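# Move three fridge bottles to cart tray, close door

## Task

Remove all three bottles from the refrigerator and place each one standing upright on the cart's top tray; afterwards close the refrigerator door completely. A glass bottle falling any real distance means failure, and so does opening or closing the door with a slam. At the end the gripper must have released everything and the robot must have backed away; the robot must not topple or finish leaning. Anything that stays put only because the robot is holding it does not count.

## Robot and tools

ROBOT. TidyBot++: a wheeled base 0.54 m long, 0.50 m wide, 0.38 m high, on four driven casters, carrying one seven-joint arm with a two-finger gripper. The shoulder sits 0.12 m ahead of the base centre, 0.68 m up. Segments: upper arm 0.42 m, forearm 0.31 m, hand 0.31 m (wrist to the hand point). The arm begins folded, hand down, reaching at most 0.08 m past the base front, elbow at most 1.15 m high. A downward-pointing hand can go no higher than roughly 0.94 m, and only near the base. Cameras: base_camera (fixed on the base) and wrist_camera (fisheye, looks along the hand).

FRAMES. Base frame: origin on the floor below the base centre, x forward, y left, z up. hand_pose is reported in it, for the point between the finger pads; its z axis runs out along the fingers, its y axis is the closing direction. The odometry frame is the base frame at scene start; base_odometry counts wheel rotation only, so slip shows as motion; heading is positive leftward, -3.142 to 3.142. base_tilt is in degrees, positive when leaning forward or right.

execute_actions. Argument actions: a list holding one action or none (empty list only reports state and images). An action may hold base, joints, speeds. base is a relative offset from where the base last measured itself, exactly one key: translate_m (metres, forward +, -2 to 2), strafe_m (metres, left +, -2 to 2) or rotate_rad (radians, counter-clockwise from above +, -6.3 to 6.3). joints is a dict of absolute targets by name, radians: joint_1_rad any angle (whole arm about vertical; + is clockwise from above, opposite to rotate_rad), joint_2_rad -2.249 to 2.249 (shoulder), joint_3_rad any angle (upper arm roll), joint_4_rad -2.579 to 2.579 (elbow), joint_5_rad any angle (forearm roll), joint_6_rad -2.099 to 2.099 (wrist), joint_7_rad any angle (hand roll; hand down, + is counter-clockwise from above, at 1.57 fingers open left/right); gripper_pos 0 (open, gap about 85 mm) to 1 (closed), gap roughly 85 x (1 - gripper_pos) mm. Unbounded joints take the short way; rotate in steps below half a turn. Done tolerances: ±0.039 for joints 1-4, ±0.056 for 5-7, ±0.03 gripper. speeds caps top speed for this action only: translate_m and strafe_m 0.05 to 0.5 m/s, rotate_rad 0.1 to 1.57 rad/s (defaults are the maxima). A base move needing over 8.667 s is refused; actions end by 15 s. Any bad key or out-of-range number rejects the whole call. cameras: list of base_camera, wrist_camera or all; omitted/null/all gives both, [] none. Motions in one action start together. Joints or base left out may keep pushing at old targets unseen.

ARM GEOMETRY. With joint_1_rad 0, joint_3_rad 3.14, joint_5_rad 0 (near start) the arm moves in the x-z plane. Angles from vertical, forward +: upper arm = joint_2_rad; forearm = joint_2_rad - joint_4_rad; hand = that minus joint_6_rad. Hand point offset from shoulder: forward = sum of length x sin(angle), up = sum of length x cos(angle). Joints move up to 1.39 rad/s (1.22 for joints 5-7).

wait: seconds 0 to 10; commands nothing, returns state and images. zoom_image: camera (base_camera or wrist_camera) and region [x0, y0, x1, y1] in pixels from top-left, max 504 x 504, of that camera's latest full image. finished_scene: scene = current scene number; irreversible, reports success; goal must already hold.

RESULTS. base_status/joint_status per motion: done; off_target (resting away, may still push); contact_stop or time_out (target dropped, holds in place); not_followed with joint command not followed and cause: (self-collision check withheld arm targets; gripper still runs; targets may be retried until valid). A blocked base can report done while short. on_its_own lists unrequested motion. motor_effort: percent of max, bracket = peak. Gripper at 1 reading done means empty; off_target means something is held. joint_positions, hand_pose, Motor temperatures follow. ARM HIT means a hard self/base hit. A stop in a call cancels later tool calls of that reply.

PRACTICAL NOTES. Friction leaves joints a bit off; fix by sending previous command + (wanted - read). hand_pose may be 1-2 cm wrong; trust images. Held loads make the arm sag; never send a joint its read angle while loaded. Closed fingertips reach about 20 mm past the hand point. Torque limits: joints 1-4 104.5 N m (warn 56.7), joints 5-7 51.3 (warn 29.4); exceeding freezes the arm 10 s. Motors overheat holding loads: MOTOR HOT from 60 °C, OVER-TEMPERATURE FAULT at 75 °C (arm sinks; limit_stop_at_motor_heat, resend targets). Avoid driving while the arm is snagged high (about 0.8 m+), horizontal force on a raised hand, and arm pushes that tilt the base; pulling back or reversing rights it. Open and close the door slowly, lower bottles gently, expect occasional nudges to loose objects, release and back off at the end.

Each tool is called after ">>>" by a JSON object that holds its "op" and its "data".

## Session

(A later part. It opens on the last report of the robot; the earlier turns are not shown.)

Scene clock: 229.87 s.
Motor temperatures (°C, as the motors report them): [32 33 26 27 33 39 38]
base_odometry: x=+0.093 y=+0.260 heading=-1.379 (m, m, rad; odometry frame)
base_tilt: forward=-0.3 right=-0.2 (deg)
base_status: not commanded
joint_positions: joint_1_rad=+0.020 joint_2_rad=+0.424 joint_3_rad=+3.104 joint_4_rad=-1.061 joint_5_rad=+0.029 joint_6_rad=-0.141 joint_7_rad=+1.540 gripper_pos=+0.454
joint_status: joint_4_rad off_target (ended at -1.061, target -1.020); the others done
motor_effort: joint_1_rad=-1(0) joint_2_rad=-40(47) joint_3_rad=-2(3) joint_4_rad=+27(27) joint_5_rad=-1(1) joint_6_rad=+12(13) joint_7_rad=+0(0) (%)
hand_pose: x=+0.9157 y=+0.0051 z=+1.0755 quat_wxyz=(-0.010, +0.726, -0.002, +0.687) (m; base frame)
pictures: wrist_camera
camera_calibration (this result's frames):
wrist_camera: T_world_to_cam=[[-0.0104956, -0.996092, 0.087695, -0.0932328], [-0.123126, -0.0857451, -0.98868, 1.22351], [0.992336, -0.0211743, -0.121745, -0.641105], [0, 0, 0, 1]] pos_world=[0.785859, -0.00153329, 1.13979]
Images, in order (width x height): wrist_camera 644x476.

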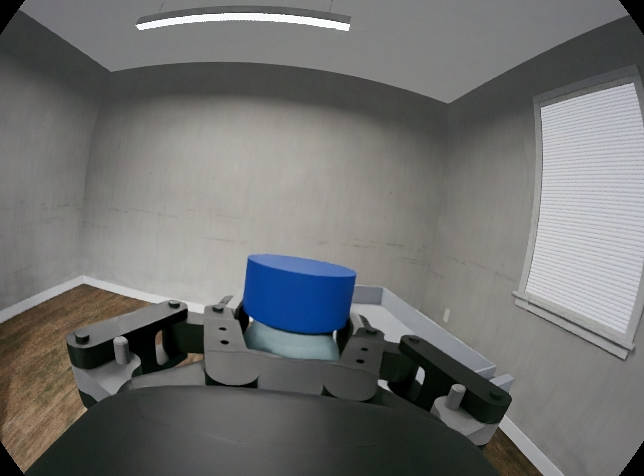

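>>> {"op": "execute_actions", "data": {"actions": [{"base":{"rotate_rad":-0.2},"joints":{"joint_2_rad":0.28,"joint_6_rad":-0.26}}], "cameras": []}}

>>> {"op": "execute_actions", "data": {"actions": [{"base":{"translate_m":0.35},"speeds":{"translate_m":0.2}}]}}

Scene clock: 240.43 s.
Motor temperatures (°C, as the motors report them): [31 33 26 27 33 39 38]
base_odometry: x=+0.093 y=+0.260 heading=-1.578 (m, m, rad; odometry frame)
base_tilt: forward=-0.3 right=-0.2 (deg)
base_status: done
joint_positions: joint_1_rad=+0.025 joint_2_rad=+0.300 joint_3_rad=+3.109 joint_4_rad=-1.058 joint_5_rad=+0.029 joint_6_rad=-0.251 joint_7_rad=+1.540 gripper_pos=+0.454
joint_status: all done
motor_effort: joint_1_rad=+0(8) joint_2_rad=-35(43) joint_3_rad=-1(6) joint_4_rad=+27(29) joint_5_rad=-1(2) joint_6_rad=+12(12) joint_7_rad=+0(0) (%)
hand_pose: x=+0.8615 y=-0.0006 z=+1.1385 quat_wxyz=(-0.004, +0.720, -0.005, +0.694) (m; base frame)
pictures: none
No camera images: the call's "cameras" was empty. Leave "cameras" out to get every camera's image.

Scene clock: 242.97 s.
Motor temperatures (°C, as the motors report them): [31 33 26 27 33 39 38]
base_odometry: x=+0.090 y=-0.090 heading=-1.579 (m, m, rad; odometry frame)
base_tilt: forward=-0.3 right=-0.2 (deg)
base_status: done
joint_positions: joint_1_rad=+0.025 joint_2_rad=+0.307 joint_3_rad=+3.109 joint_4_rad=-1.058 joint_5_rad=+0.029 joint_6_rad=-0.253 joint_7_rad=+1.540 gripper_pos=+0.454
joint_status: not commanded
motor_effort: joint_1_rad=-1(1) joint_2_rad=-35(38) joint_3_rad=-1(2) joint_4_rad=+27(28) joint_5_rad=-1(2) joint_6_rad=+12(12) joint_7_rad=+0(0) (%)
hand_pose: x=+0.8642 y=-0.0007 z=+1.1332 quat_wxyz=(-0.004, +0.723, -0.005, +0.691) (m; base frame)
pictures: base_camera, wrist_camera
camera_calibration (this result's frames):
wrist_camera: T_world_to_cam=[[-0.0222956, -0.99545, 0.0926348, -0.100058], [-0.115608, -0.0894692, -0.989257, 1.26791], [0.993045, -0.0327654, -0.113088, -0.593546], [0, 0, 0, 1]] pos_world=[0.733768, -0.00561187, 1.19644]
Images, in order (width x height): base_camera 644x364, wrist_camera 644x476.

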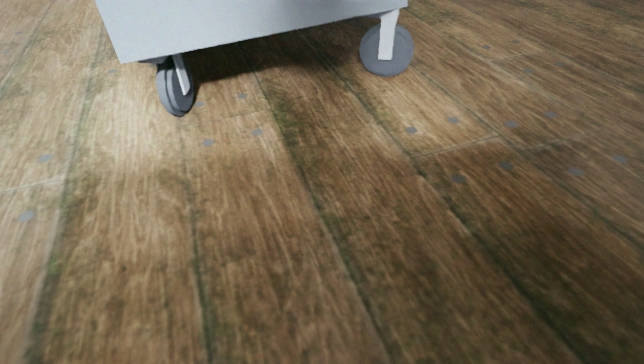

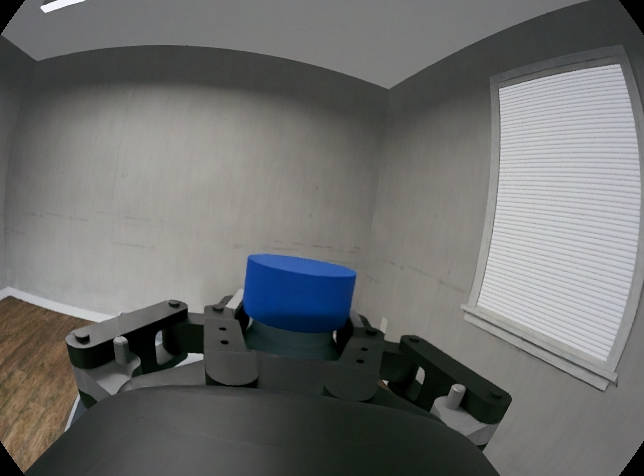

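>>> {"op": "execute_actions", "data": {"actions": [{"base":{"translate_m":0.2},"speeds":{"translate_m":0.15}}], "cameras": []}}

>>> {"op": "execute_actions", "data": {"actions": [{"joints":{"joint_2_rad":0.4,"joint_6_rad":-0.14}}], "cameras": ["base_camera"]}}

Scene clock: 253.30 s.
Motor temperatures (°C, as the motors report them): [31 34 26 27 33 39 38]
base_odometry: x=+0.088 y=-0.290 heading=-1.580 (m, m, rad; odometry frame)
base_tilt: forward=-0.3 right=-0.2 (deg)
base_status: done
joint_positions: joint_1_rad=+0.025 joint_2_rad=+0.308 joint_3_rad=+3.109 joint_4_rad=-1.058 joint_5_rad=+0.029 joint_6_rad=-0.254 joint_7_rad=+1.540 gripper_pos=+0.454
joint_status: not commanded
motor_effort: joint_1_rad=+0(2) joint_2_rad=-34(38) joint_3_rad=-1(3) joint_4_rad=+26(28) joint_5_rad=-1(1) joint_6_rad=+12(12) joint_7_rad=+0(0) (%)
hand_pose: x=+0.8647 y=-0.0007 z=+1.1322 quat_wxyz=(-0.004, +0.724, -0.005, +0.690) (m; base frame)
pictures: none
No camera images: the call's "cameras" was empty. Leave "cameras" out to get every camera's image.

Scene clock: 254.80 s.
Motor temperatures (°C, as the motors report them): [31 34 26 27 33 39 38]
base_odometry: x=+0.088 y=-0.290 heading=-1.580 (m, m, rad; odometry frame)
base_tilt: forward=-0.3 right=-0.1 (deg)
base_status: not commanded
joint_positions: joint_1_rad=+0.025 joint_2_rad=+0.430 joint_3_rad=+3.109 joint_4_rad=-1.057 joint_5_rad=+0.029 joint_6_rad=-0.194 joint_7_rad=+1.540 gripper_pos=+0.454
joint_status: all done
motor_effort: joint_1_rad=+0(1) joint_2_rad=-40(45) joint_3_rad=-1(2) joint_4_rad=+27(29) joint_5_rad=-1(1) joint_6_rad=+12(13) joint_7_rad=+0(0) (%)
hand_pose: x=+0.9167 y=-0.0017 z=+1.0566 quat_wxyz=(-0.005, +0.745, -0.005, +0.667) (m; base frame)
pictures: base_camera
Images, in order (width x height): base_camera 644x364.

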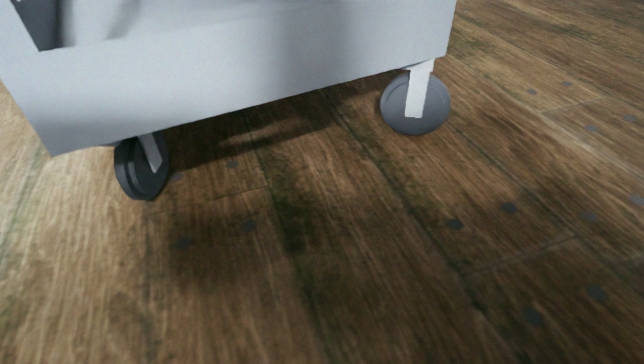

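>>> {"op": "execute_actions", "data": {"actions": [{"joints":{"joint_2_rad":0.5,"joint_6_rad":-0.02}}], "cameras": []}}

Scene clock: 262.33 s.
Motor temperatures (°C, as the motors report them): [31 34 26 27 33 39 38]
base_odometry: x=+0.088 y=-0.290 heading=-1.580 (m, m, rad; odometry frame)
base_tilt: forward=-0.3 right=-0.2 (deg)
base_status: not commanded
joint_positions: joint_1_rad=+0.025 joint_2_rad=+0.532 joint_3_rad=+3.109 joint_4_rad=-1.057 joint_5_rad=+0.029 joint_6_rad=-0.072 joint_7_rad=+1.540 gripper_pos=+0.454
joint_status: all done
motor_effort: joint_1_rad=+0(1) joint_2_rad=-43(46) joint_3_rad=-2(2) joint_4_rad=+27(29) joint_5_rad=-1(1) joint_6_rad=+12(13) joint_7_rad=+0(0) (%)
hand_pose: x=+0.9564 y=-0.0020 z=+1.0108 quat_wxyz=(-0.007, +0.738, -0.006, +0.674) (m; base frame)
pictures: none
No camera images: the call's "cameras" was empty. Leave "cameras" out to get every camera's image.

>>> {"op": "execute_actions", "data": {"actions": [{"joints":{"joint_2_rad":0.6,"joint_6_rad":0.09}}], "cameras": []}}

Scene clock: 270.47 s.
Motor temperatures (°C, as the motors report them): [31 34 26 28 33 39 38]
base_odometry: x=+0.088 y=-0.290 heading=-1.580 (m, m, rad; odometry frame)
base_tilt: forward=-0.3 right=-0.2 (deg)
base_status: not commanded
joint_positions: joint_1_rad=+0.025 joint_2_rad=+0.633 joint_3_rad=+3.109 joint_4_rad=-1.057 joint_5_rad=+0.029 joint_6_rad=+0.037 joint_7_rad=+1.540 gripper_pos=+0.454
joint_status: all done
motor_effort: joint_1_rad=-1(1) joint_2_rad=-46(48) joint_3_rad=-2(2) joint_4_rad=+27(29) joint_5_rad=-1(2) joint_6_rad=+12(13) joint_7_rad=+0(0) (%)
hand_pose: x=+0.9899 y=-0.0024 z=+0.9585 quat_wxyz=(-0.008, +0.735, -0.006, +0.678) (m; base frame)
pictures: none
No camera images: the call's "cameras" was empty. Leave "cameras" out to get every camera's image.

>>> {"op": "execute_actions", "data": {"actions": [{"joints":{"joint_2_rad":0.68,"joint_6_rad":0.18}}], "cameras": ["wrist_camera"]}}

Scene clock: 277.07 s.
Motor temperatures (°C, as the motors report them): [31 34 26 28 33 39 38]
base_odometry: x=+0.088 y=-0.290 heading=-1.580 (m, m, rad; odometry frame)
base_tilt: forward=-0.3 right=-0.2 (deg)
base_status: not commanded
joint_positions: joint_1_rad=+0.025 joint_2_rad=+0.713 joint_3_rad=+3.109 joint_4_rad=-1.057 joint_5_rad=+0.029 joint_6_rad=+0.129 joint_7_rad=+1.540 gripper_pos=+0.454
joint_status: all done
motor_effort: joint_1_rad=-1(1) joint_2_rad=-48(51) joint_3_rad=-2(2) joint_4_rad=+27(28) joint_5_rad=-1(1) joint_6_rad=+12(12) joint_7_rad=+0(0) (%)
hand_pose: x=+1.0126 y=-0.0027 z=+0.9164 quat_wxyz=(-0.010, +0.731, -0.007, +0.682) (m; base frame)
pictures: wrist_camera
camera_calibration (this result's frames):
wrist_camera: T_world_to_cam=[[-0.0153765, -0.996522, 0.0818956, -0.0757743], [-0.13882, -0.0789845, -0.987163, 1.09196], [0.990198, -0.0265478, -0.137122, -0.740515], [0, 0, 0, 1]] pos_world=[0.883678, -0.00892159, 0.982611]
Images, in order (width x height): wrist_camera 644x476.

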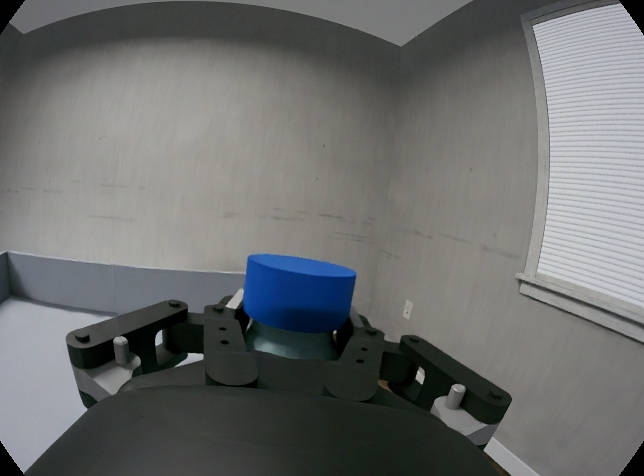

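>>> {"op": "execute_actions", "data": {"actions": [{"base":{"strafe_m":0.12},"speeds":{"strafe_m":0.1}}], "cameras": []}}

>>> {"op": "execute_actions", "data": {"actions": [{"joints":{"joint_2_rad":0.76,"joint_6_rad":0.27}}], "cameras": ["wrist_camera"]}}

Scene clock: 284.40 s.
Motor temperatures (°C, as the motors report them): [31 35 26 28 33 39 38]
base_odometry: x=+0.208 y=-0.291 heading=-1.580 (m, m, rad; odometry frame)
base_tilt: forward=-0.3 right=-0.2 (deg)
base_status: done
joint_positions: joint_1_rad=+0.019 joint_2_rad=+0.713 joint_3_rad=+3.109 joint_4_rad=-1.057 joint_5_rad=+0.029 joint_6_rad=+0.129 joint_7_rad=+1.540 gripper_pos=+0.454
joint_status: not commanded
motor_effort: joint_1_rad=+0(7) joint_2_rad=-48(49) joint_3_rad=-2(4) joint_4_rad=+27(27) joint_5_rad=-2(1) joint_6_rad=+12(12) joint_7_rad=+0(0) (%)
hand_pose: x=+1.0126 y=+0.0020 z=+0.9164 quat_wxyz=(-0.011, +0.731, -0.005, +0.682) (m; base frame)
pictures: none
No camera images: the call's "cameras" was empty. Leave "cameras" out to get every camera's image.

Scene clock: 285.27 s.
Motor temperatures (°C, as the motors report them): [31 35 26 28 33 39 38]
base_odometry: x=+0.208 y=-0.291 heading=-1.580 (m, m, rad; odometry frame)
base_tilt: forward=-0.3 right=-0.2 (deg)
base_status: not commanded
joint_positions: joint_1_rad=+0.019 joint_2_rad=+0.759 joint_3_rad=+3.109 joint_4_rad=-1.051 joint_5_rad=+0.029 joint_6_rad=+0.237 joint_7_rad=+1.540 gripper_pos=+0.454
joint_status: all done
motor_effort: joint_1_rad=-1(1) joint_2_rad=-45(47) joint_3_rad=-2(2) joint_4_rad=+24(27) joint_5_rad=-1(2) joint_6_rad=+9(12) joint_7_rad=+1(0) (%)
hand_pose: x=+1.0248 y=+0.0019 z=+0.9126 quat_wxyz=(-0.013, +0.708, -0.005, +0.706) (m; base frame)
pictures: wrist_camera
camera_calibration (this result's frames):
wrist_camera: T_world_to_cam=[[-0.0151494, -0.996761, 0.0789781, -0.0682837], [-0.0707018, -0.0777216, -0.994465, 1.02721], [0.997382, -0.0206494, -0.0692954, -0.822327], [0, 0, 0, 1]] pos_world=[0.891766, -0.00520672, 0.969934]
Images, in order (width x height): wrist_camera 644x476.

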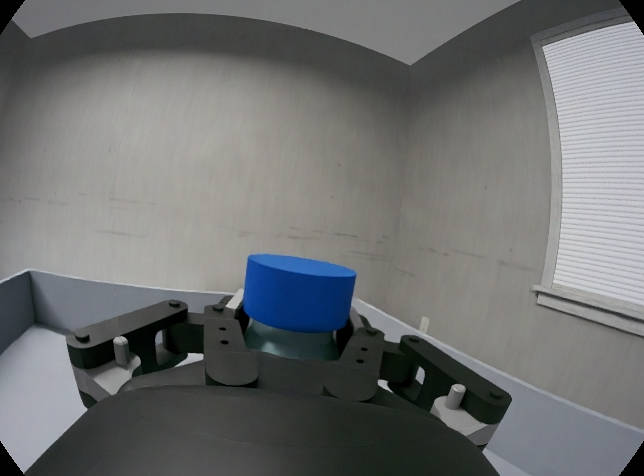

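Contact (z stopped dropping). Release and back off.

>>> {"op": "execute_actions", "data": {"actions": [{"joints":{"gripper_pos":0}}], "cameras": []}}

>>> {"op": "execute_actions", "data": {"actions": [{"base":{"translate_m":-0.5},"speeds":{"translate_m":0.2}}], "cameras": ["wrist_camera"]}}

Scene clock: 293.63 s.
Motor temperatures (°C, as the motors report them): [31 35 26 28 33 39 38]
base_odometry: x=+0.208 y=-0.291 heading=-1.580 (m, m, rad; odometry frame)
base_tilt: forward=-0.3 right=-0.2 (deg)
base_status: not commanded
joint_positions: joint_1_rad=+0.019 joint_2_rad=+0.759 joint_3_rad=+3.109 joint_4_rad=-1.046 joint_5_rad=+0.029 joint_6_rad=+0.238 joint_7_rad=+1.540 gripper_pos=+0.000
joint_status: all done
motor_effort: joint_1_rad=+0(1) joint_2_rad=-43(46) joint_3_rad=-2(2) joint_4_rad=+22(24) joint_5_rad=-1(1) joint_6_rad=+9(10) joint_7_rad=+0(0) (%)
hand_pose: x=+1.0252 y=+0.0019 z=+0.9155 quat_wxyz=(-0.013, +0.706, -0.005, +0.708) (m; base frame)
pictures: none
No camera images: the call's "cameras" was empty. Leave "cameras" out to get every camera's image.

Scene clock: 296.90 s.
Motor temperatures (°C, as the motors report them): [31 35 26 28 33 39 38]
base_odometry: x=+0.213 y=+0.209 heading=-1.580 (m, m, rad; odometry frame)
base_tilt: forward=-0.3 right=-0.2 (deg)
base_status: done
joint_positions: joint_1_rad=+0.019 joint_2_rad=+0.759 joint_3_rad=+3.109 joint_4_rad=-1.046 joint_5_rad=+0.029 joint_6_rad=+0.239 joint_7_rad=+1.540 gripper_pos=+0.000
joint_status: not commanded
motor_effort: joint_1_rad=-1(1) joint_2_rad=-43(46) joint_3_rad=-2(2) joint_4_rad=+22(24) joint_5_rad=-2(1) joint_6_rad=+8(9) joint_7_rad=+0(0) (%)
hand_pose: x=+1.0253 y=+0.0018 z=+0.9166 quat_wxyz=(-0.013, +0.705, -0.005, +0.709) (m; base frame)
pictures: wrist_camera
camera_calibration (this result's frames):
wrist_camera: T_world_to_cam=[[-0.0158806, -0.996764, 0.0787979, -0.0677441], [-0.0628593, -0.0776567, -0.994997, 1.0236], [0.997896, -0.0207544, -0.0614226, -0.830291], [0, 0, 0, 1]] pos_world=[0.891811, -0.0052675, 0.97282]
Images, in order (width x height): wrist_camera 644x476.

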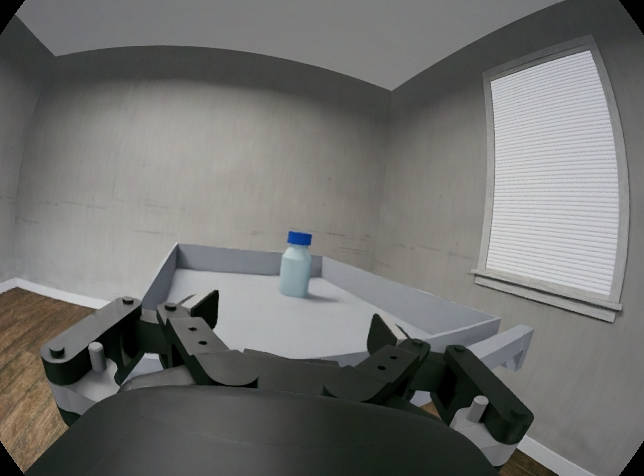

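>>> {"op": "execute_actions", "data": {"actions": [{"base":{"rotate_rad":1.783},"joints":{"joint_2_rad":0.95,"joint_4_rad":-1.885,"joint_6_rad":1.27}}], "cameras": []}}

>>> {"op": "execute_actions", "data": {"actions": [{"base":{"strafe_m":-0.17}}], "cameras": []}}

>>> {"op": "execute_actions", "data": {"actions": [{"base":{"translate_m":0.6}}]}}

Scene clock: 309.90 s.
Motor temperatures (°C, as the motors report them): [31 35 26 28 33 39 38]
base_odometry: x=+0.213 y=+0.209 heading=+0.203 (m, m, rad; odometry frame)
base_tilt: forward=-0.3 right=-0.2 (deg)
base_status: done
joint_positions: joint_1_rad=+0.000 joint_2_rad=+0.939 joint_3_rad=+3.097 joint_4_rad=-1.858 joint_5_rad=+0.029 joint_6_rad=+1.239 joint_7_rad=+1.540 gripper_pos=+0.000
joint_status: all done
motor_effort: joint_1_rad=+0(8) joint_2_rad=-38(46) joint_3_rad=-2(5) joint_4_rad=+11(22) joint_5_rad=-1(3) joint_6_rad=+8(10) joint_7_rad=+0(0) (%)
hand_pose: x=+0.8750 y=+0.0317 z=+0.6396 quat_wxyz=(-0.039, +0.702, -0.001, +0.711) (m; base frame)
pictures: none
No camera images: the call's "cameras" was empty. Leave "cameras" out to get every camera's image.

Scene clock: 311.43 s.
Motor temperatures (°C, as the motors report them): [31 35 26 28 33 39 38]
base_odometry: x=+0.247 y=+0.042 heading=+0.204 (m, m, rad; odometry frame)
base_tilt: forward=-0.3 right=-0.2 (deg)
base_status: done
joint_positions: joint_1_rad=+0.014 joint_2_rad=+0.939 joint_3_rad=+3.097 joint_4_rad=-1.858 joint_5_rad=+0.029 joint_6_rad=+1.239 joint_7_rad=+1.540 gripper_pos=+0.000
joint_status: not commanded
motor_effort: joint_1_rad=-1(3) joint_2_rad=-38(38) joint_3_rad=-2(4) joint_4_rad=+12(12) joint_5_rad=-1(0) joint_6_rad=+8(9) joint_7_rad=+0(1) (%)
hand_pose: x=+0.8754 y=+0.0207 z=+0.6394 quat_wxyz=(-0.034, +0.702, -0.006, +0.711) (m; base frame)
pictures: none
No camera images: the call's "cameras" was empty. Leave "cameras" out to get every camera's image.

Scene clock: 314.00 s.
Motor temperatures (°C, as the motors report them): [31 35 26 28 33 39 38]
base_odometry: x=+0.835 y=+0.163 heading=+0.204 (m, m, rad; odometry frame)
base_tilt: forward=-0.2 right=-0.2 (deg)
base_status: done
joint_positions: joint_1_rad=+0.014 joint_2_rad=+0.941 joint_3_rad=+3.097 joint_4_rad=-1.863 joint_5_rad=+0.029 joint_6_rad=+1.240 joint_7_rad=+1.540 gripper_pos=+0.000
joint_status: not commanded
motor_effort: joint_1_rad=+0(3) joint_2_rad=-37(39) joint_3_rad=-2(3) joint_4_rad=+12(13) joint_5_rad=-2(1) joint_6_rad=+9(9) joint_7_rad=+0(0) (%)
hand_pose: x=+0.8740 y=+0.0207 z=+0.6365 quat_wxyz=(-0.034, +0.704, -0.006, +0.709) (m; base frame)
pictures: base_camera, wrist_camera
camera_calibration (this result's frames):
wrist_camera: T_world_to_cam=[[0.0126658, -0.998831, 0.0466458, -0.0336786], [-0.0594008, -0.0473187, -0.997112, 0.734601], [0.998154, 0.00985839, -0.0599307, -0.69787], [0, 0, 0, 1]] pos_world=[0.740644, 0.00800102, 0.692226]
Images, in order (width x height): base_camera 644x364, wrist_camera 644x476.

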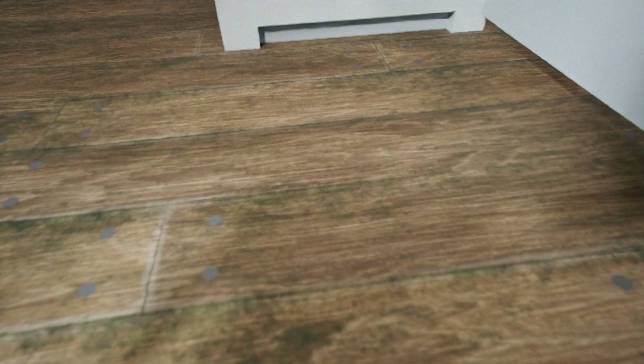

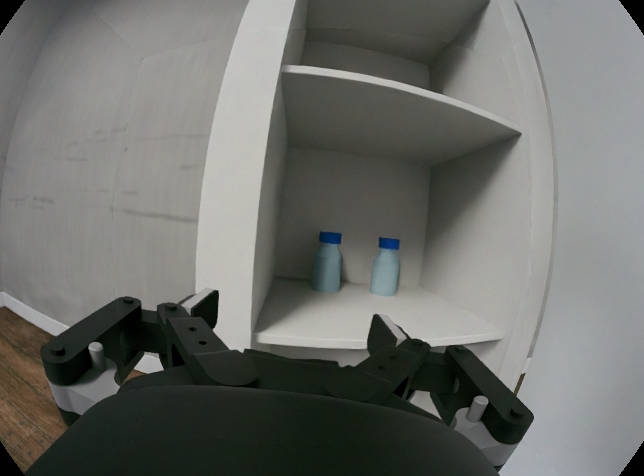

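>>> {"op": "execute_actions", "data": {"actions": [{"base":{"strafe_m":-0.19}}], "cameras": []}}

>>> {"op": "execute_actions", "data": {"actions": [{"base":{"translate_m":0.3},"speeds":{"translate_m":0.2}}], "cameras": ["wrist_camera"]}}

Scene clock: 332.73 s.
Motor temperatures (°C, as the motors report them): [31 35 26 28 33 39 38]
base_odometry: x=+0.874 y=-0.023 heading=+0.204 (m, m, rad; odometry frame)
base_tilt: forward=-0.3 right=-0.2 (deg)
base_status: done
joint_positions: joint_1_rad=+0.019 joint_2_rad=+0.941 joint_3_rad=+3.097 joint_4_rad=-1.863 joint_5_rad=+0.029 joint_6_rad=+1.240 joint_7_rad=+1.540 gripper_pos=+0.000
joint_status: not commanded
motor_effort: joint_1_rad=-1(4) joint_2_rad=-38(38) joint_3_rad=-2(4) joint_4_rad=+12(12) joint_5_rad=-1(0) joint_6_rad=+8(9) joint_7_rad=+0(0) (%)
hand_pose: x=+0.8740 y=+0.0165 z=+0.6364 quat_wxyz=(-0.032, +0.704, -0.008, +0.709) (m; base frame)
pictures: none
No camera images: the call's "cameras" was empty. Leave "cameras" out to get every camera's image.

Scene clock: 335.00 s.
Motor temperatures (°C, as the motors report them): [31 35 26 28 33 39 38]
base_odometry: x=+1.168 y=+0.037 heading=+0.204 (m, m, rad; odometry frame)
base_tilt: forward=-0.2 right=-0.2 (deg)
base_status: done
joint_positions: joint_1_rad=+0.019 joint_2_rad=+0.942 joint_3_rad=+3.097 joint_4_rad=-1.864 joint_5_rad=+0.029 joint_6_rad=+1.241 joint_7_rad=+1.540 gripper_pos=+0.000
joint_status: not commanded
motor_effort: joint_1_rad=-1(2) joint_2_rad=-38(40) joint_3_rad=-2(3) joint_4_rad=+11(13) joint_5_rad=-1(0) joint_6_rad=+9(9) joint_7_rad=+0(0) (%)
hand_pose: x=+0.8737 y=+0.0165 z=+0.6353 quat_wxyz=(-0.032, +0.705, -0.008, +0.709) (m; base frame)
pictures: wrist_camera
camera_calibration (this result's frames):
wrist_camera: T_world_to_cam=[[0.00714725, -0.99887, 0.0469832, -0.0332622], [-0.0613115, -0.0473337, -0.996996, 0.734804], [0.998093, 0.00424517, -0.0615806, -0.696413], [0, 0, 0, 1]] pos_world=[0.740374, 0.00451278, 0.691273]
Images, in order (width x height): wrist_camera 644x476.

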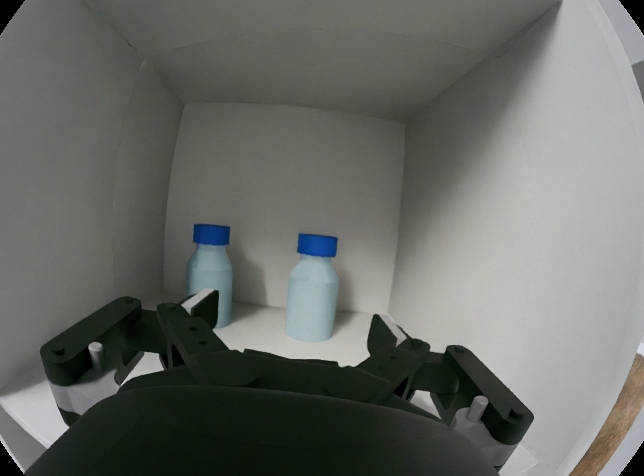

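>>> {"op": "execute_actions", "data": {"actions": [{"base":{"strafe_m":-0.02}}], "cameras": []}}

>>> {"op": "execute_actions", "data": {"actions": [{"base":{"translate_m":0.2},"speeds":{"translate_m":0.15}}], "cameras": ["wrist_camera"]}}

Scene clock: 345.13 s.
Motor temperatures (°C, as the motors report them): [31 35 26 28 33 39 38]
base_odometry: x=+1.169 y=+0.021 heading=+0.210 (m, m, rad; odometry frame)
base_tilt: forward=-0.3 right=-0.1 (deg)
base_status: strafe_m time_out (by the wheels' count: -0.016 of -0.020)
joint_positions: joint_1_rad=+0.023 joint_2_rad=+0.944 joint_3_rad=+3.099 joint_4_rad=-1.864 joint_5_rad=+0.027 joint_6_rad=+1.242 joint_7_rad=+1.540 gripper_pos=+0.000
joint_status: not commanded
motor_effort: joint_1_rad=-1(13) joint_2_rad=-38(41) joint_3_rad=-2(8) joint_4_rad=+11(13) joint_5_rad=-1(2) joint_6_rad=+8(9) joint_7_rad=+0(0) (%)
hand_pose: x=+0.8736 y=+0.0124 z=+0.6340 quat_wxyz=(-0.029, +0.705, -0.010, +0.708) (m; base frame)
pictures: none
No camera images: the call's "cameras" was empty. Leave "cameras" out to get every camera's image.

not run: a stop came earlier in this reply.

>>> {"op": "execute_actions", "data": {"actions": [{"base":{"translate_m":0.2},"speeds":{"translate_m":0.12}}]}}

Scene clock: 353.83 s.
Motor temperatures (°C, as the motors report them): [31 35 26 27 33 39 38]
base_odometry: x=+1.364 y=+0.063 heading=+0.212 (m, m, rad; odometry frame)
base_tilt: forward=-0.3 right=-0.2 (deg)
base_status: translate_m time_out (by the wheels' count: +0.199 of +0.200)
joint_positions: joint_1_rad=+0.023 joint_2_rad=+0.944 joint_3_rad=+3.099 joint_4_rad=-1.865 joint_5_rad=+0.027 joint_6_rad=+1.242 joint_7_rad=+1.540 gripper_pos=+0.000
joint_status: not commanded
motor_effort: joint_1_rad=+0(4) joint_2_rad=-37(39) joint_3_rad=-2(4) joint_4_rad=+11(13) joint_5_rad=-2(0) joint_6_rad=+8(9) joint_7_rad=+0(1) (%)
hand_pose: x=+0.8733 y=+0.0124 z=+0.6334 quat_wxyz=(-0.029, +0.705, -0.010, +0.708) (m; base frame)
pictures: base_camera, wrist_camera
camera_calibration (this result's frames):
wrist_camera: T_world_to_cam=[[0.00092813, -0.998854, 0.0478545, -0.0323701], [-0.063832, -0.0478161, -0.996814, 0.734747], [0.99796, -0.00212948, -0.0638033, -0.694581], [0, 0, 0, 1]] pos_world=[0.740094, 0.00132064, 0.689639]
Images, in order (width x height): base_camera 644x364, wrist_camera 644x476.

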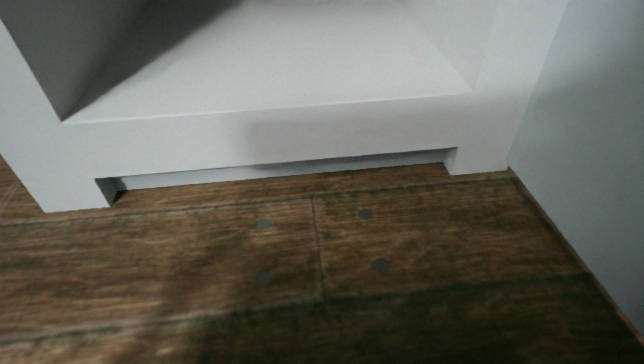

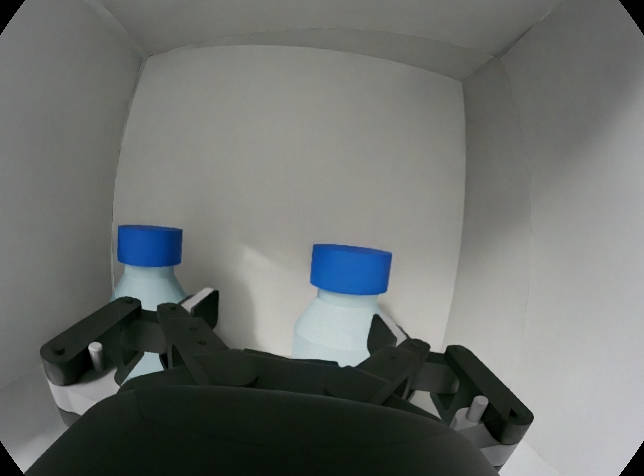

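>>> {"op": "execute_actions", "data": {"actions": [{"base":{"translate_m":-0.06},"speeds":{"translate_m":0.1}}], "cameras": []}}

>>> {"op": "execute_actions", "data": {"actions": [{"joints":{"joint_1_rad":0.08}}], "cameras": ["wrist_camera"]}}

Scene clock: 366.63 s.
Motor temperatures (°C, as the motors report them): [31 35 26 27 33 39 38]
base_odometry: x=+1.305 y=+0.050 heading=+0.211 (m, m, rad; odometry frame)
base_tilt: forward=-0.3 right=-0.2 (deg)
base_status: done
joint_positions: joint_1_rad=+0.023 joint_2_rad=+0.945 joint_3_rad=+3.099 joint_4_rad=-1.866 joint_5_rad=+0.027 joint_6_rad=+1.242 joint_7_rad=+1.540 gripper_pos=+0.000
joint_status: not commanded
motor_effort: joint_1_rad=-1(1) joint_2_rad=-38(40) joint_3_rad=-2(3) joint_4_rad=+12(13) joint_5_rad=-1(1) joint_6_rad=+9(9) joint_7_rad=+0(0) (%)
hand_pose: x=+0.8730 y=+0.0124 z=+0.6327 quat_wxyz=(-0.029, +0.706, -0.010, +0.708) (m; base frame)
pictures: none
No camera images: the call's "cameras" was empty. Leave "cameras" out to get every camera's image.

Scene clock: 367.50 s.
Motor temperatures (°C, as the motors report them): [31 35 26 27 33 39 38]
base_odometry: x=+1.305 y=+0.050 heading=+0.211 (m, m, rad; odometry frame)
base_tilt: forward=-0.3 right=-0.2 (deg)
base_status: not commanded
joint_positions: joint_1_rad=+0.065 joint_2_rad=+0.945 joint_3_rad=+3.099 joint_4_rad=-1.866 joint_5_rad=+0.027 joint_6_rad=+1.242 joint_7_rad=+1.540 gripper_pos=+0.000
joint_status: all done
motor_effort: joint_1_rad=+0(1) joint_2_rad=-38(38) joint_3_rad=-2(3) joint_4_rad=+11(12) joint_5_rad=-1(1) joint_6_rad=+8(8) joint_7_rad=+0(1) (%)
hand_pose: x=+0.8728 y=-0.0194 z=+0.6327 quat_wxyz=(-0.014, +0.706, -0.025, +0.708) (m; base frame)
pictures: wrist_camera
camera_calibration (this result's frames):
wrist_camera: T_world_to_cam=[[-0.041053, -0.998011, 0.0478489, -0.0274011], [-0.0671474, -0.0450252, -0.996727, 0.735432], [0.996898, -0.0441315, -0.0651654, -0.693234], [0, 0, 0, 1]] pos_world=[0.739341, -0.0248271, 0.689161]
Images, in order (width x height): wrist_camera 644x476.

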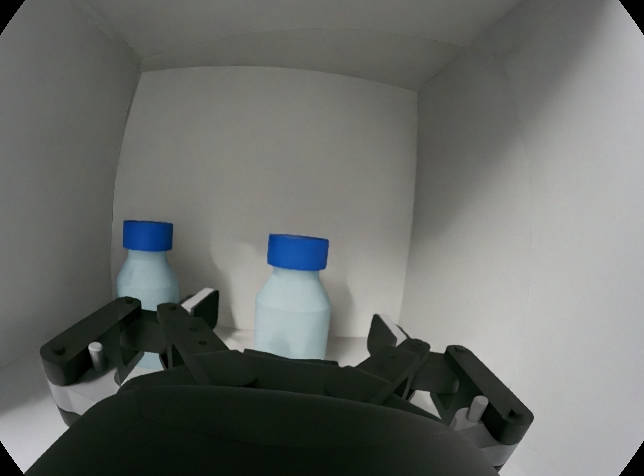

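Centered. Advance and grip.

>>> {"op": "execute_actions", "data": {"actions": [{"base":{"translate_m":0.11},"speeds":{"translate_m":0.08}}], "cameras": ["wrist_camera"]}}

Scene clock: 375.90 s.
Motor temperatures (°C, as the motors report them): [31 35 26 27 33 39 38]
base_odometry: x=+1.411 y=+0.073 heading=+0.213 (m, m, rad; odometry frame)
base_tilt: forward=-0.2 right=-0.2 (deg)
base_status: translate_m time_out (by the wheels' count: +0.109 of +0.110)
joint_positions: joint_1_rad=+0.065 joint_2_rad=+0.945 joint_3_rad=+3.099 joint_4_rad=-1.866 joint_5_rad=+0.027 joint_6_rad=+1.242 joint_7_rad=+1.540 gripper_pos=+0.000
joint_status: not commanded
motor_effort: joint_1_rad=+0(4) joint_2_rad=-38(40) joint_3_rad=-2(4) joint_4_rad=+11(13) joint_5_rad=-1(0) joint_6_rad=+9(9) joint_7_rad=+0(1) (%)
hand_pose: x=+0.8728 y=-0.0194 z=+0.6325 quat_wxyz=(-0.014, +0.706, -0.025, +0.708) (m; base frame)
pictures: wrist_camera
camera_calibration (this result's frames):
wrist_camera: T_world_to_cam=[[-0.0411613, -0.998007, 0.0478399, -0.0273855], [-0.0675122, -0.044993, -0.996703, 0.735486], [0.996869, -0.0442554, -0.0655256, -0.692909], [0, 0, 0, 1]] pos_world=[0.739266, -0.0249041, 0.688968]
Images, in order (width x height): wrist_camera 644x476.

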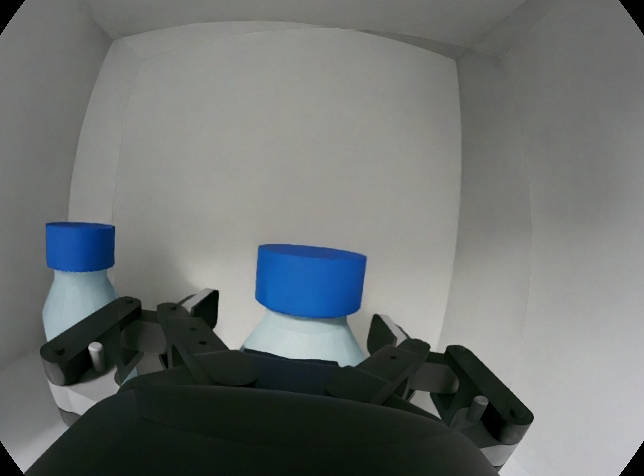

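>>> {"op": "execute_actions", "data": {"actions": [{"joints":{"gripper_pos":1}}], "cameras": []}}

>>> {"op": "execute_actions", "data": {"actions": [{"joints":{"joint_2_rad":0.88,"gripper_pos":1}}], "cameras": []}}

>>> {"op": "execute_actions", "data": {"actions": [{"base":{"translate_m":-1.2},"speeds":{"translate_m":0.3}}], "cameras": ["wrist_camera"]}}

Scene clock: 388.13 s.
Motor temperatures (°C, as the motors report them): [31 35 26 27 33 39 38]
base_odometry: x=+1.411 y=+0.073 heading=+0.213 (m, m, rad; odometry frame)
base_tilt: forward=-0.3 right=-0.2 (deg)
base_status: not commanded
joint_positions: joint_1_rad=+0.077 joint_2_rad=+0.943 joint_3_rad=+3.102 joint_4_rad=-1.867 joint_5_rad=+0.025 joint_6_rad=+1.259 joint_7_rad=+1.540 gripper_pos=+0.452
joint_status: gripper_pos off_target (ended at +0.452, target +1.000)
motor_effort: joint_1_rad=-1(5) joint_2_rad=-35(40) joint_3_rad=-3(6) joint_4_rad=+10(13) joint_5_rad=+0(2) joint_6_rad=+7(12) joint_7_rad=+0(2) (%)
hand_pose: x=+0.8723 y=-0.0301 z=+0.6390 quat_wxyz=(-0.009, +0.699, -0.030, +0.714) (m; base frame)
pictures: none
No camera images: the call's "cameras" was empty. Leave "cameras" out to get every camera's image.

Scene clock: 389.07 s.
Motor temperatures (°C, as the motors report them): [31 35 26 27 33 39 38]
base_odometry: x=+1.411 y=+0.073 heading=+0.213 (m, m, rad; odometry frame)
base_tilt: forward=-0.3 right=-0.2 (deg)
base_status: not commanded
joint_positions: joint_1_rad=+0.077 joint_2_rad=+0.920 joint_3_rad=+3.102 joint_4_rad=-1.881 joint_5_rad=+0.025 joint_6_rad=+1.259 joint_7_rad=+1.540 gripper_pos=+0.452
joint_status: joint_2_rad off_target (ended at +0.920, target +0.880); gripper_pos off_target (ended at +0.452, target +1.000)
motor_effort: joint_1_rad=+0(3) joint_2_rad=-43(45) joint_3_rad=-3(3) joint_4_rad=+15(15) joint_5_rad=+0(0) joint_6_rad=+12(13) joint_7_rad=+0(0) (%)
hand_pose: x=+0.8692 y=-0.0298 z=+0.6505 quat_wxyz=(-0.009, +0.696, -0.029, +0.718) (m; base frame)
pictures: none
No camera images: the call's "cameras" was empty. Leave "cameras" out to get every camera's image.

Scene clock: 394.17 s.
Motor temperatures (°C, as the motors report them): [31 36 26 27 33 39 38]
base_odometry: x=+0.239 y=-0.182 heading=+0.214 (m, m, rad; odometry frame)
base_tilt: forward=-0.3 right=-0.2 (deg)
base_status: done
joint_positions: joint_1_rad=+0.077 joint_2_rad=+0.917 joint_3_rad=+3.102 joint_4_rad=-1.884 joint_5_rad=+0.025 joint_6_rad=+1.259 joint_7_rad=+1.540 gripper_pos=+0.452
joint_status: not commanded
motor_effort: joint_1_rad=-1(5) joint_2_rad=-43(45) joint_3_rad=-3(5) joint_4_rad=+15(16) joint_5_rad=-2(0) joint_6_rad=+12(13) joint_7_rad=+0(0) (%)
hand_pose: x=+0.8684 y=-0.0298 z=+0.6513 quat_wxyz=(-0.009, +0.696, -0.029, +0.718) (m; base frame)
pictures: wrist_camera
camera_calibration (this result's frames):
wrist_camera: T_world_to_cam=[[-0.0572777, -0.997144, 0.0492257, -0.0256479], [-0.0414285, -0.0468902, -0.998041, 0.73165], [0.997498, -0.0592048, -0.0386244, -0.706268], [0, 0, 0, 1]] pos_world=[0.733344, -0.0330819, 0.7042]
Images, in order (width x height): wrist_camera 644x476.

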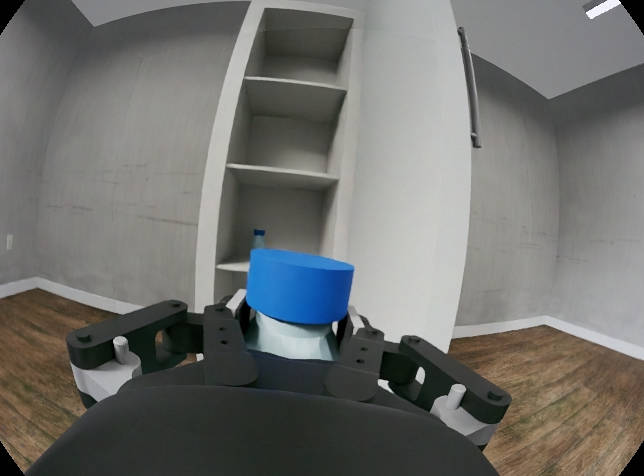

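>>> {"op": "execute_actions", "data": {"actions": [{"joints":{"joint_1_rad":0.0,"joint_2_rad":0.28,"joint_4_rad":-1.02,"joint_6_rad":-0.26}}], "cameras": []}}

>>> {"op": "execute_actions", "data": {"actions": [{"base":{"rotate_rad":-1.794},"speeds":{"rotate_rad":0.5}}]}}

Scene clock: 406.00 s.
Motor temperatures (°C, as the motors report them): [31 36 26 27 33 39 38]
base_odometry: x=+0.239 y=-0.182 heading=+0.214 (m, m, rad; odometry frame)
base_tilt: forward=-0.3 right=-0.2 (deg)
base_status: not commanded
joint_positions: joint_1_rad=+0.027 joint_2_rad=+0.306 joint_3_rad=+3.102 joint_4_rad=-1.062 joint_5_rad=+0.025 joint_6_rad=-0.255 joint_7_rad=+1.540 gripper_pos=+0.452
joint_status: joint_4_rad off_target (ended at -1.062, target -1.020); the others done
motor_effort: joint_1_rad=-1(0) joint_2_rad=-35(47) joint_3_rad=-2(3) joint_4_rad=+27(28) joint_5_rad=-1(1) joint_6_rad=+12(14) joint_7_rad=+0(0) (%)
hand_pose: x=+0.8642 y=+0.0026 z=+1.1300 quat_wxyz=(-0.008, +0.725, -0.004, +0.688) (m; base frame)
pictures: none
No camera images: the call's "cameras" was empty. Leave "cameras" out to get every camera's image.

Scene clock: 410.40 s.
Motor temperatures (°C, as the motors report them): [31 36 26 27 33 39 38]
base_odometry: x=+0.239 y=-0.182 heading=-1.579 (m, m, rad; odometry frame)
base_tilt: forward=-0.3 right=-0.2 (deg)
base_status: done
joint_positions: joint_1_rad=+0.005 joint_2_rad=+0.306 joint_3_rad=+3.106 joint_4_rad=-1.062 joint_5_rad=+0.025 joint_6_rad=-0.256 joint_7_rad=+1.540 gripper_pos=+0.452
joint_status: not commanded
motor_effort: joint_1_rad=-1(6) joint_2_rad=-35(37) joint_3_rad=-1(5) joint_4_rad=+28(28) joint_5_rad=-1(2) joint_6_rad=+12(13) joint_7_rad=+0(0) (%)
hand_pose: x=+0.8641 y=+0.0163 z=+1.1298 quat_wxyz=(-0.014, +0.726, +0.002, +0.688) (m; base frame)
pictures: base_camera, wrist_camera
camera_calibration (this result's frames):
wrist_camera: T_world_to_cam=[[0.00209363, -0.996108, 0.0881109, -0.0987502], [-0.120341, -0.0877217, -0.988849, 1.26967], [0.99273, -0.00853304, -0.120056, -0.585494], [0, 0, 0, 1]] pos_world=[0.734238, 0.00801602, 1.19392]
Images, in order (width x height): base_camera 644x364, wrist_camera 644x476.

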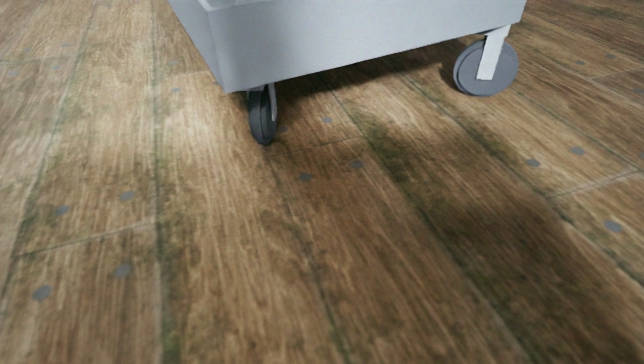

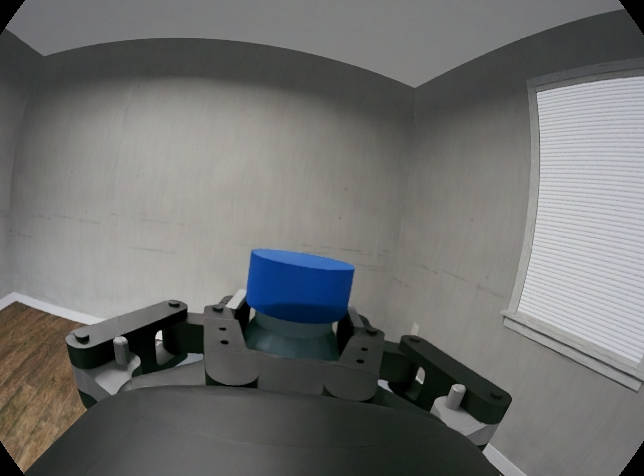

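>>> {"op": "execute_actions", "data": {"actions": [{"base":{"strafe_m":-0.1},"speeds":{"strafe_m":0.15},"joints":{"joint_2_rad":0.68,"joint_6_rad":0.18}}], "cameras": ["wrist_camera"]}}

Scene clock: 423.53 s.
Motor temperatures (°C, as the motors report them): [31 36 26 27 33 39 38]
base_odometry: x=+0.139 y=-0.181 heading=-1.580 (m, m, rad; odometry frame)
base_tilt: forward=-0.3 right=-0.2 (deg)
base_status: done
joint_positions: joint_1_rad=+0.004 joint_2_rad=+0.713 joint_3_rad=+3.106 joint_4_rad=-1.057 joint_5_rad=+0.025 joint_6_rad=+0.126 joint_7_rad=+1.540 gripper_pos=+0.452
joint_status: all done
motor_effort: joint_1_rad=-1(6) joint_2_rad=-49(55) joint_3_rad=-2(4) joint_4_rad=+28(30) joint_5_rad=-1(1) joint_6_rad=+13(14) joint_7_rad=+0(0) (%)
hand_pose: x=+1.0123 y=+0.0172 z=+0.9153 quat_wxyz=(-0.019, +0.733, -0.001, +0.680) (m; base frame)
pictures: wrist_camera
camera_calibration (this result's frames):
wrist_camera: T_world_to_cam=[[0.00710889, -0.997092, 0.0758712, -0.0731541], [-0.140309, -0.0761171, -0.987178, 1.09397], [0.990082, -0.0036277, -0.140442, -0.737087], [0, 0, 0, 1]] pos_world=[0.88379, 0.00765415, 0.98197]
Images, in order (width x height): wrist_camera 644x476.

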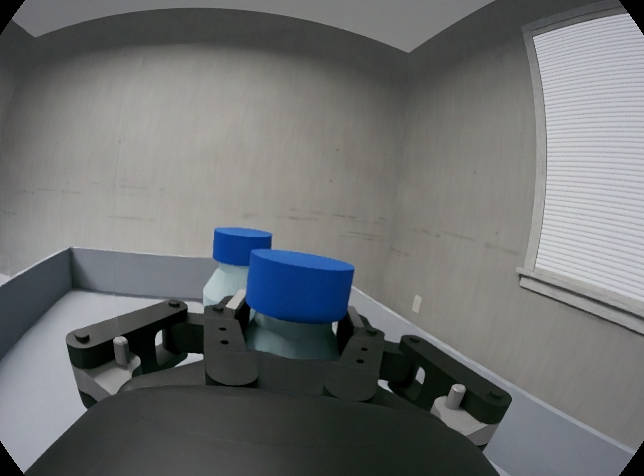

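>>> {"op": "execute_actions", "data": {"actions": [{"joints":{"joint_2_rad":0.76,"joint_6_rad":0.27}}], "cameras": []}}

>>> {"op": "execute_actions", "data": {"actions": [{"joints":{"gripper_pos":0}}], "cameras": []}}

>>> {"op": "execute_actions", "data": {"actions": [{"base":{"translate_m":-0.45},"speeds":{"translate_m":0.2}}], "cameras": ["wrist_camera"]}}

Scene clock: 435.47 s.
Motor temperatures (°C, as the motors report them): [31 36 26 28 33 39 38]
base_odometry: x=+0.139 y=-0.181 heading=-1.580 (m, m, rad; odometry frame)
base_tilt: forward=-0.3 right=-0.2 (deg)
base_status: not commanded
joint_positions: joint_1_rad=+0.004 joint_2_rad=+0.760 joint_3_rad=+3.106 joint_4_rad=-1.052 joint_5_rad=+0.025 joint_6_rad=+0.235 joint_7_rad=+1.540 gripper_pos=+0.452
joint_status: all done
motor_effort: joint_1_rad=-1(0) joint_2_rad=-45(49) joint_3_rad=-2(2) joint_4_rad=+24(28) joint_5_rad=-1(2) joint_6_rad=+10(12) joint_7_rad=+0(1) (%)
hand_pose: x=+1.0248 y=+0.0171 z=+0.9110 quat_wxyz=(-0.021, +0.709, -0.001, +0.705) (m; base frame)
pictures: none
No camera images: the call's "cameras" was empty. Leave "cameras" out to get every camera's image.

Scene clock: 436.57 s.
Motor temperatures (°C, as the motors report them): [31 36 26 28 33 39 38]
base_odometry: x=+0.139 y=-0.181 heading=-1.580 (m, m, rad; odometry frame)
base_tilt: forward=-0.3 right=-0.1 (deg)
base_status: not commanded
joint_positions: joint_1_rad=+0.004 joint_2_rad=+0.760 joint_3_rad=+3.106 joint_4_rad=-1.045 joint_5_rad=+0.025 joint_6_rad=+0.238 joint_7_rad=+1.540 gripper_pos=+0.000
joint_status: all done
motor_effort: joint_1_rad=-1(1) joint_2_rad=-43(46) joint_3_rad=-2(3) joint_4_rad=+22(25) joint_5_rad=-2(2) joint_6_rad=+8(10) joint_7_rad=+0(0) (%)
hand_pose: x=+1.0253 y=+0.0170 z=+0.9161 quat_wxyz=(-0.021, +0.705, -0.001, +0.709) (m; base frame)
pictures: none
No camera images: the call's "cameras" was empty. Leave "cameras" out to get every camera's image.

Scene clock: 439.60 s.
Motor temperatures (°C, as the motors report them): [31 36 26 28 33 39 38]
base_odometry: x=+0.143 y=+0.269 heading=-1.580 (m, m, rad; odometry frame)
base_tilt: forward=-0.3 right=-0.1 (deg)
base_status: done
joint_positions: joint_1_rad=+0.004 joint_2_rad=+0.760 joint_3_rad=+3.106 joint_4_rad=-1.044 joint_5_rad=+0.025 joint_6_rad=+0.240 joint_7_rad=+1.540 gripper_pos=+0.000
joint_status: not commanded
motor_effort: joint_1_rad=-1(5) joint_2_rad=-43(48) joint_3_rad=-2(4) joint_4_rad=+22(23) joint_5_rad=-1(1) joint_6_rad=+9(9) joint_7_rad=+0(0) (%)
hand_pose: x=+1.0254 y=+0.0170 z=+0.9169 quat_wxyz=(-0.021, +0.705, -0.001, +0.709) (m; base frame)
pictures: wrist_camera
camera_calibration (this result's frames):
wrist_camera: T_world_to_cam=[[0.000856279, -0.997363, 0.0725736, -0.0641099], [-0.0609213, -0.0724908, -0.995507, 1.02347], [0.998142, -0.00356884, -0.0608227, -0.831099], [0, 0, 0, 1]] pos_world=[0.891961, 0.00728543, 0.972976]
Images, in order (width x height): wrist_camera 644x476.

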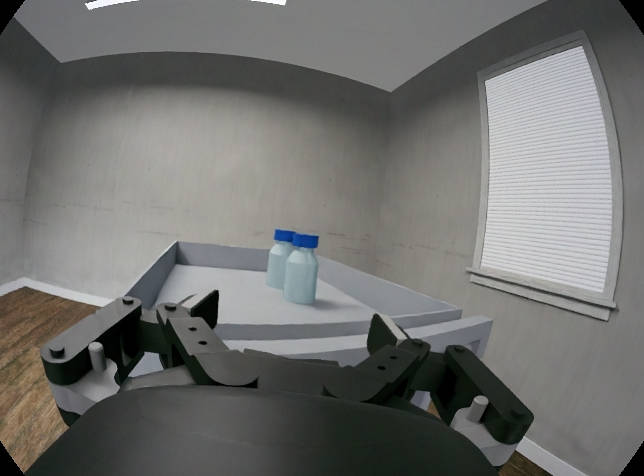

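>>> {"op": "execute_actions", "data": {"actions": [{"base":{"rotate_rad":1.783},"joints":{"joint_2_rad":0.95,"joint_4_rad":-1.885,"joint_6_rad":1.27}}], "cameras": []}}

>>> {"op": "execute_actions", "data": {"actions": [{"base":{"strafe_m":-0.28}}], "cameras": []}}

>>> {"op": "execute_actions", "data": {"actions": [{"base":{"translate_m":0.7}}]}}

Scene clock: 461.37 s.
Motor temperatures (°C, as the motors report them): [31 37 26 28 33 39 38]
base_odometry: x=+0.143 y=+0.269 heading=+0.202 (m, m, rad; odometry frame)
base_tilt: forward=-0.3 right=-0.2 (deg)
base_status: done
joint_positions: joint_1_rad=-0.016 joint_2_rad=+0.939 joint_3_rad=+3.096 joint_4_rad=-1.858 joint_5_rad=+0.025 joint_6_rad=+1.239 joint_7_rad=+1.540 gripper_pos=+0.000
joint_status: all done
motor_effort: joint_1_rad=-1(7) joint_2_rad=-38(45) joint_3_rad=-2(5) joint_4_rad=+12(22) joint_5_rad=-1(2) joint_6_rad=+8(9) joint_7_rad=+0(0) (%)
hand_pose: x=+0.8745 y=+0.0427 z=+0.6397 quat_wxyz=(-0.044, +0.702, +0.003, +0.711) (m; base frame)
pictures: none
No camera images: the call's "cameras" was empty. Leave "cameras" out to get every camera's image.

Scene clock: 463.23 s.
Motor temperatures (°C, as the motors report them): [31 37 26 28 33 39 38]
base_odometry: x=+0.200 y=-0.005 heading=+0.203 (m, m, rad; odometry frame)
base_tilt: forward=-0.3 right=-0.2 (deg)
base_status: done
joint_positions: joint_1_rad=-0.003 joint_2_rad=+0.939 joint_3_rad=+3.096 joint_4_rad=-1.858 joint_5_rad=+0.025 joint_6_rad=+1.239 joint_7_rad=+1.540 gripper_pos=+0.000
joint_status: not commanded
motor_effort: joint_1_rad=-1(4) joint_2_rad=-38(38) joint_3_rad=-2(4) joint_4_rad=+12(12) joint_5_rad=-2(0) joint_6_rad=+9(9) joint_7_rad=+0(0) (%)
hand_pose: x=+0.8750 y=+0.0330 z=+0.6395 quat_wxyz=(-0.040, +0.702, -0.002, +0.711) (m; base frame)
pictures: none
No camera images: the call's "cameras" was empty. Leave "cameras" out to get every camera's image.

Scene clock: 466.00 s.
Motor temperatures (°C, as the motors report them): [31 37 26 28 33 39 38]
base_odometry: x=+0.885 y=+0.135 heading=+0.202 (m, m, rad; odometry frame)
base_tilt: forward=-0.3 right=-0.2 (deg)
base_status: done
joint_positions: joint_1_rad=-0.003 joint_2_rad=+0.941 joint_3_rad=+3.096 joint_4_rad=-1.863 joint_5_rad=+0.025 joint_6_rad=+1.240 joint_7_rad=+1.540 gripper_pos=+0.000
joint_status: not commanded
motor_effort: joint_1_rad=+0(2) joint_2_rad=-38(40) joint_3_rad=-2(3) joint_4_rad=+11(13) joint_5_rad=-1(1) joint_6_rad=+8(9) joint_7_rad=+1(0) (%)
hand_pose: x=+0.8735 y=+0.0330 z=+0.6362 quat_wxyz=(-0.040, +0.704, -0.002, +0.709) (m; base frame)
pictures: base_camera, wrist_camera
camera_calibration (this result's frames):
wrist_camera: T_world_to_cam=[[0.0268179, -0.998635, 0.0448224, -0.0326381], [-0.0592055, -0.0463465, -0.997169, 0.734703], [0.997886, 0.0240882, -0.0603676, -0.697523], [0, 0, 0, 1]] pos_world=[0.740422, 0.0182595, 0.691978]
Images, in order (width x height): base_camera 644x364, wrist_camera 644x476.

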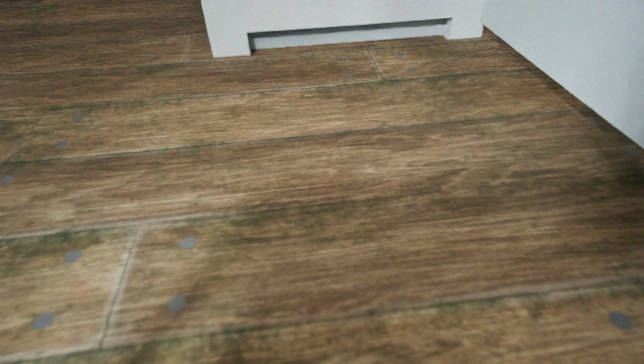

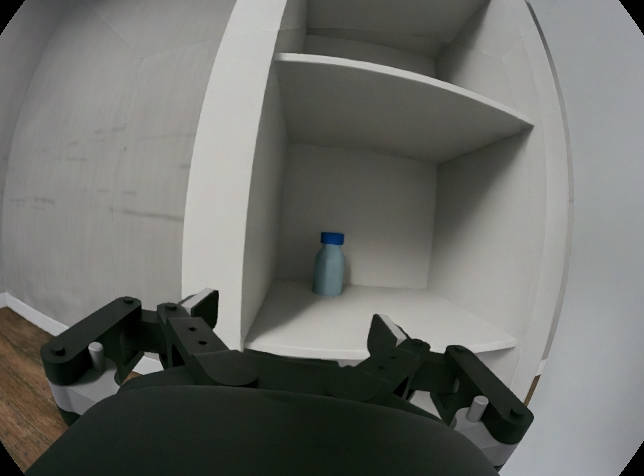

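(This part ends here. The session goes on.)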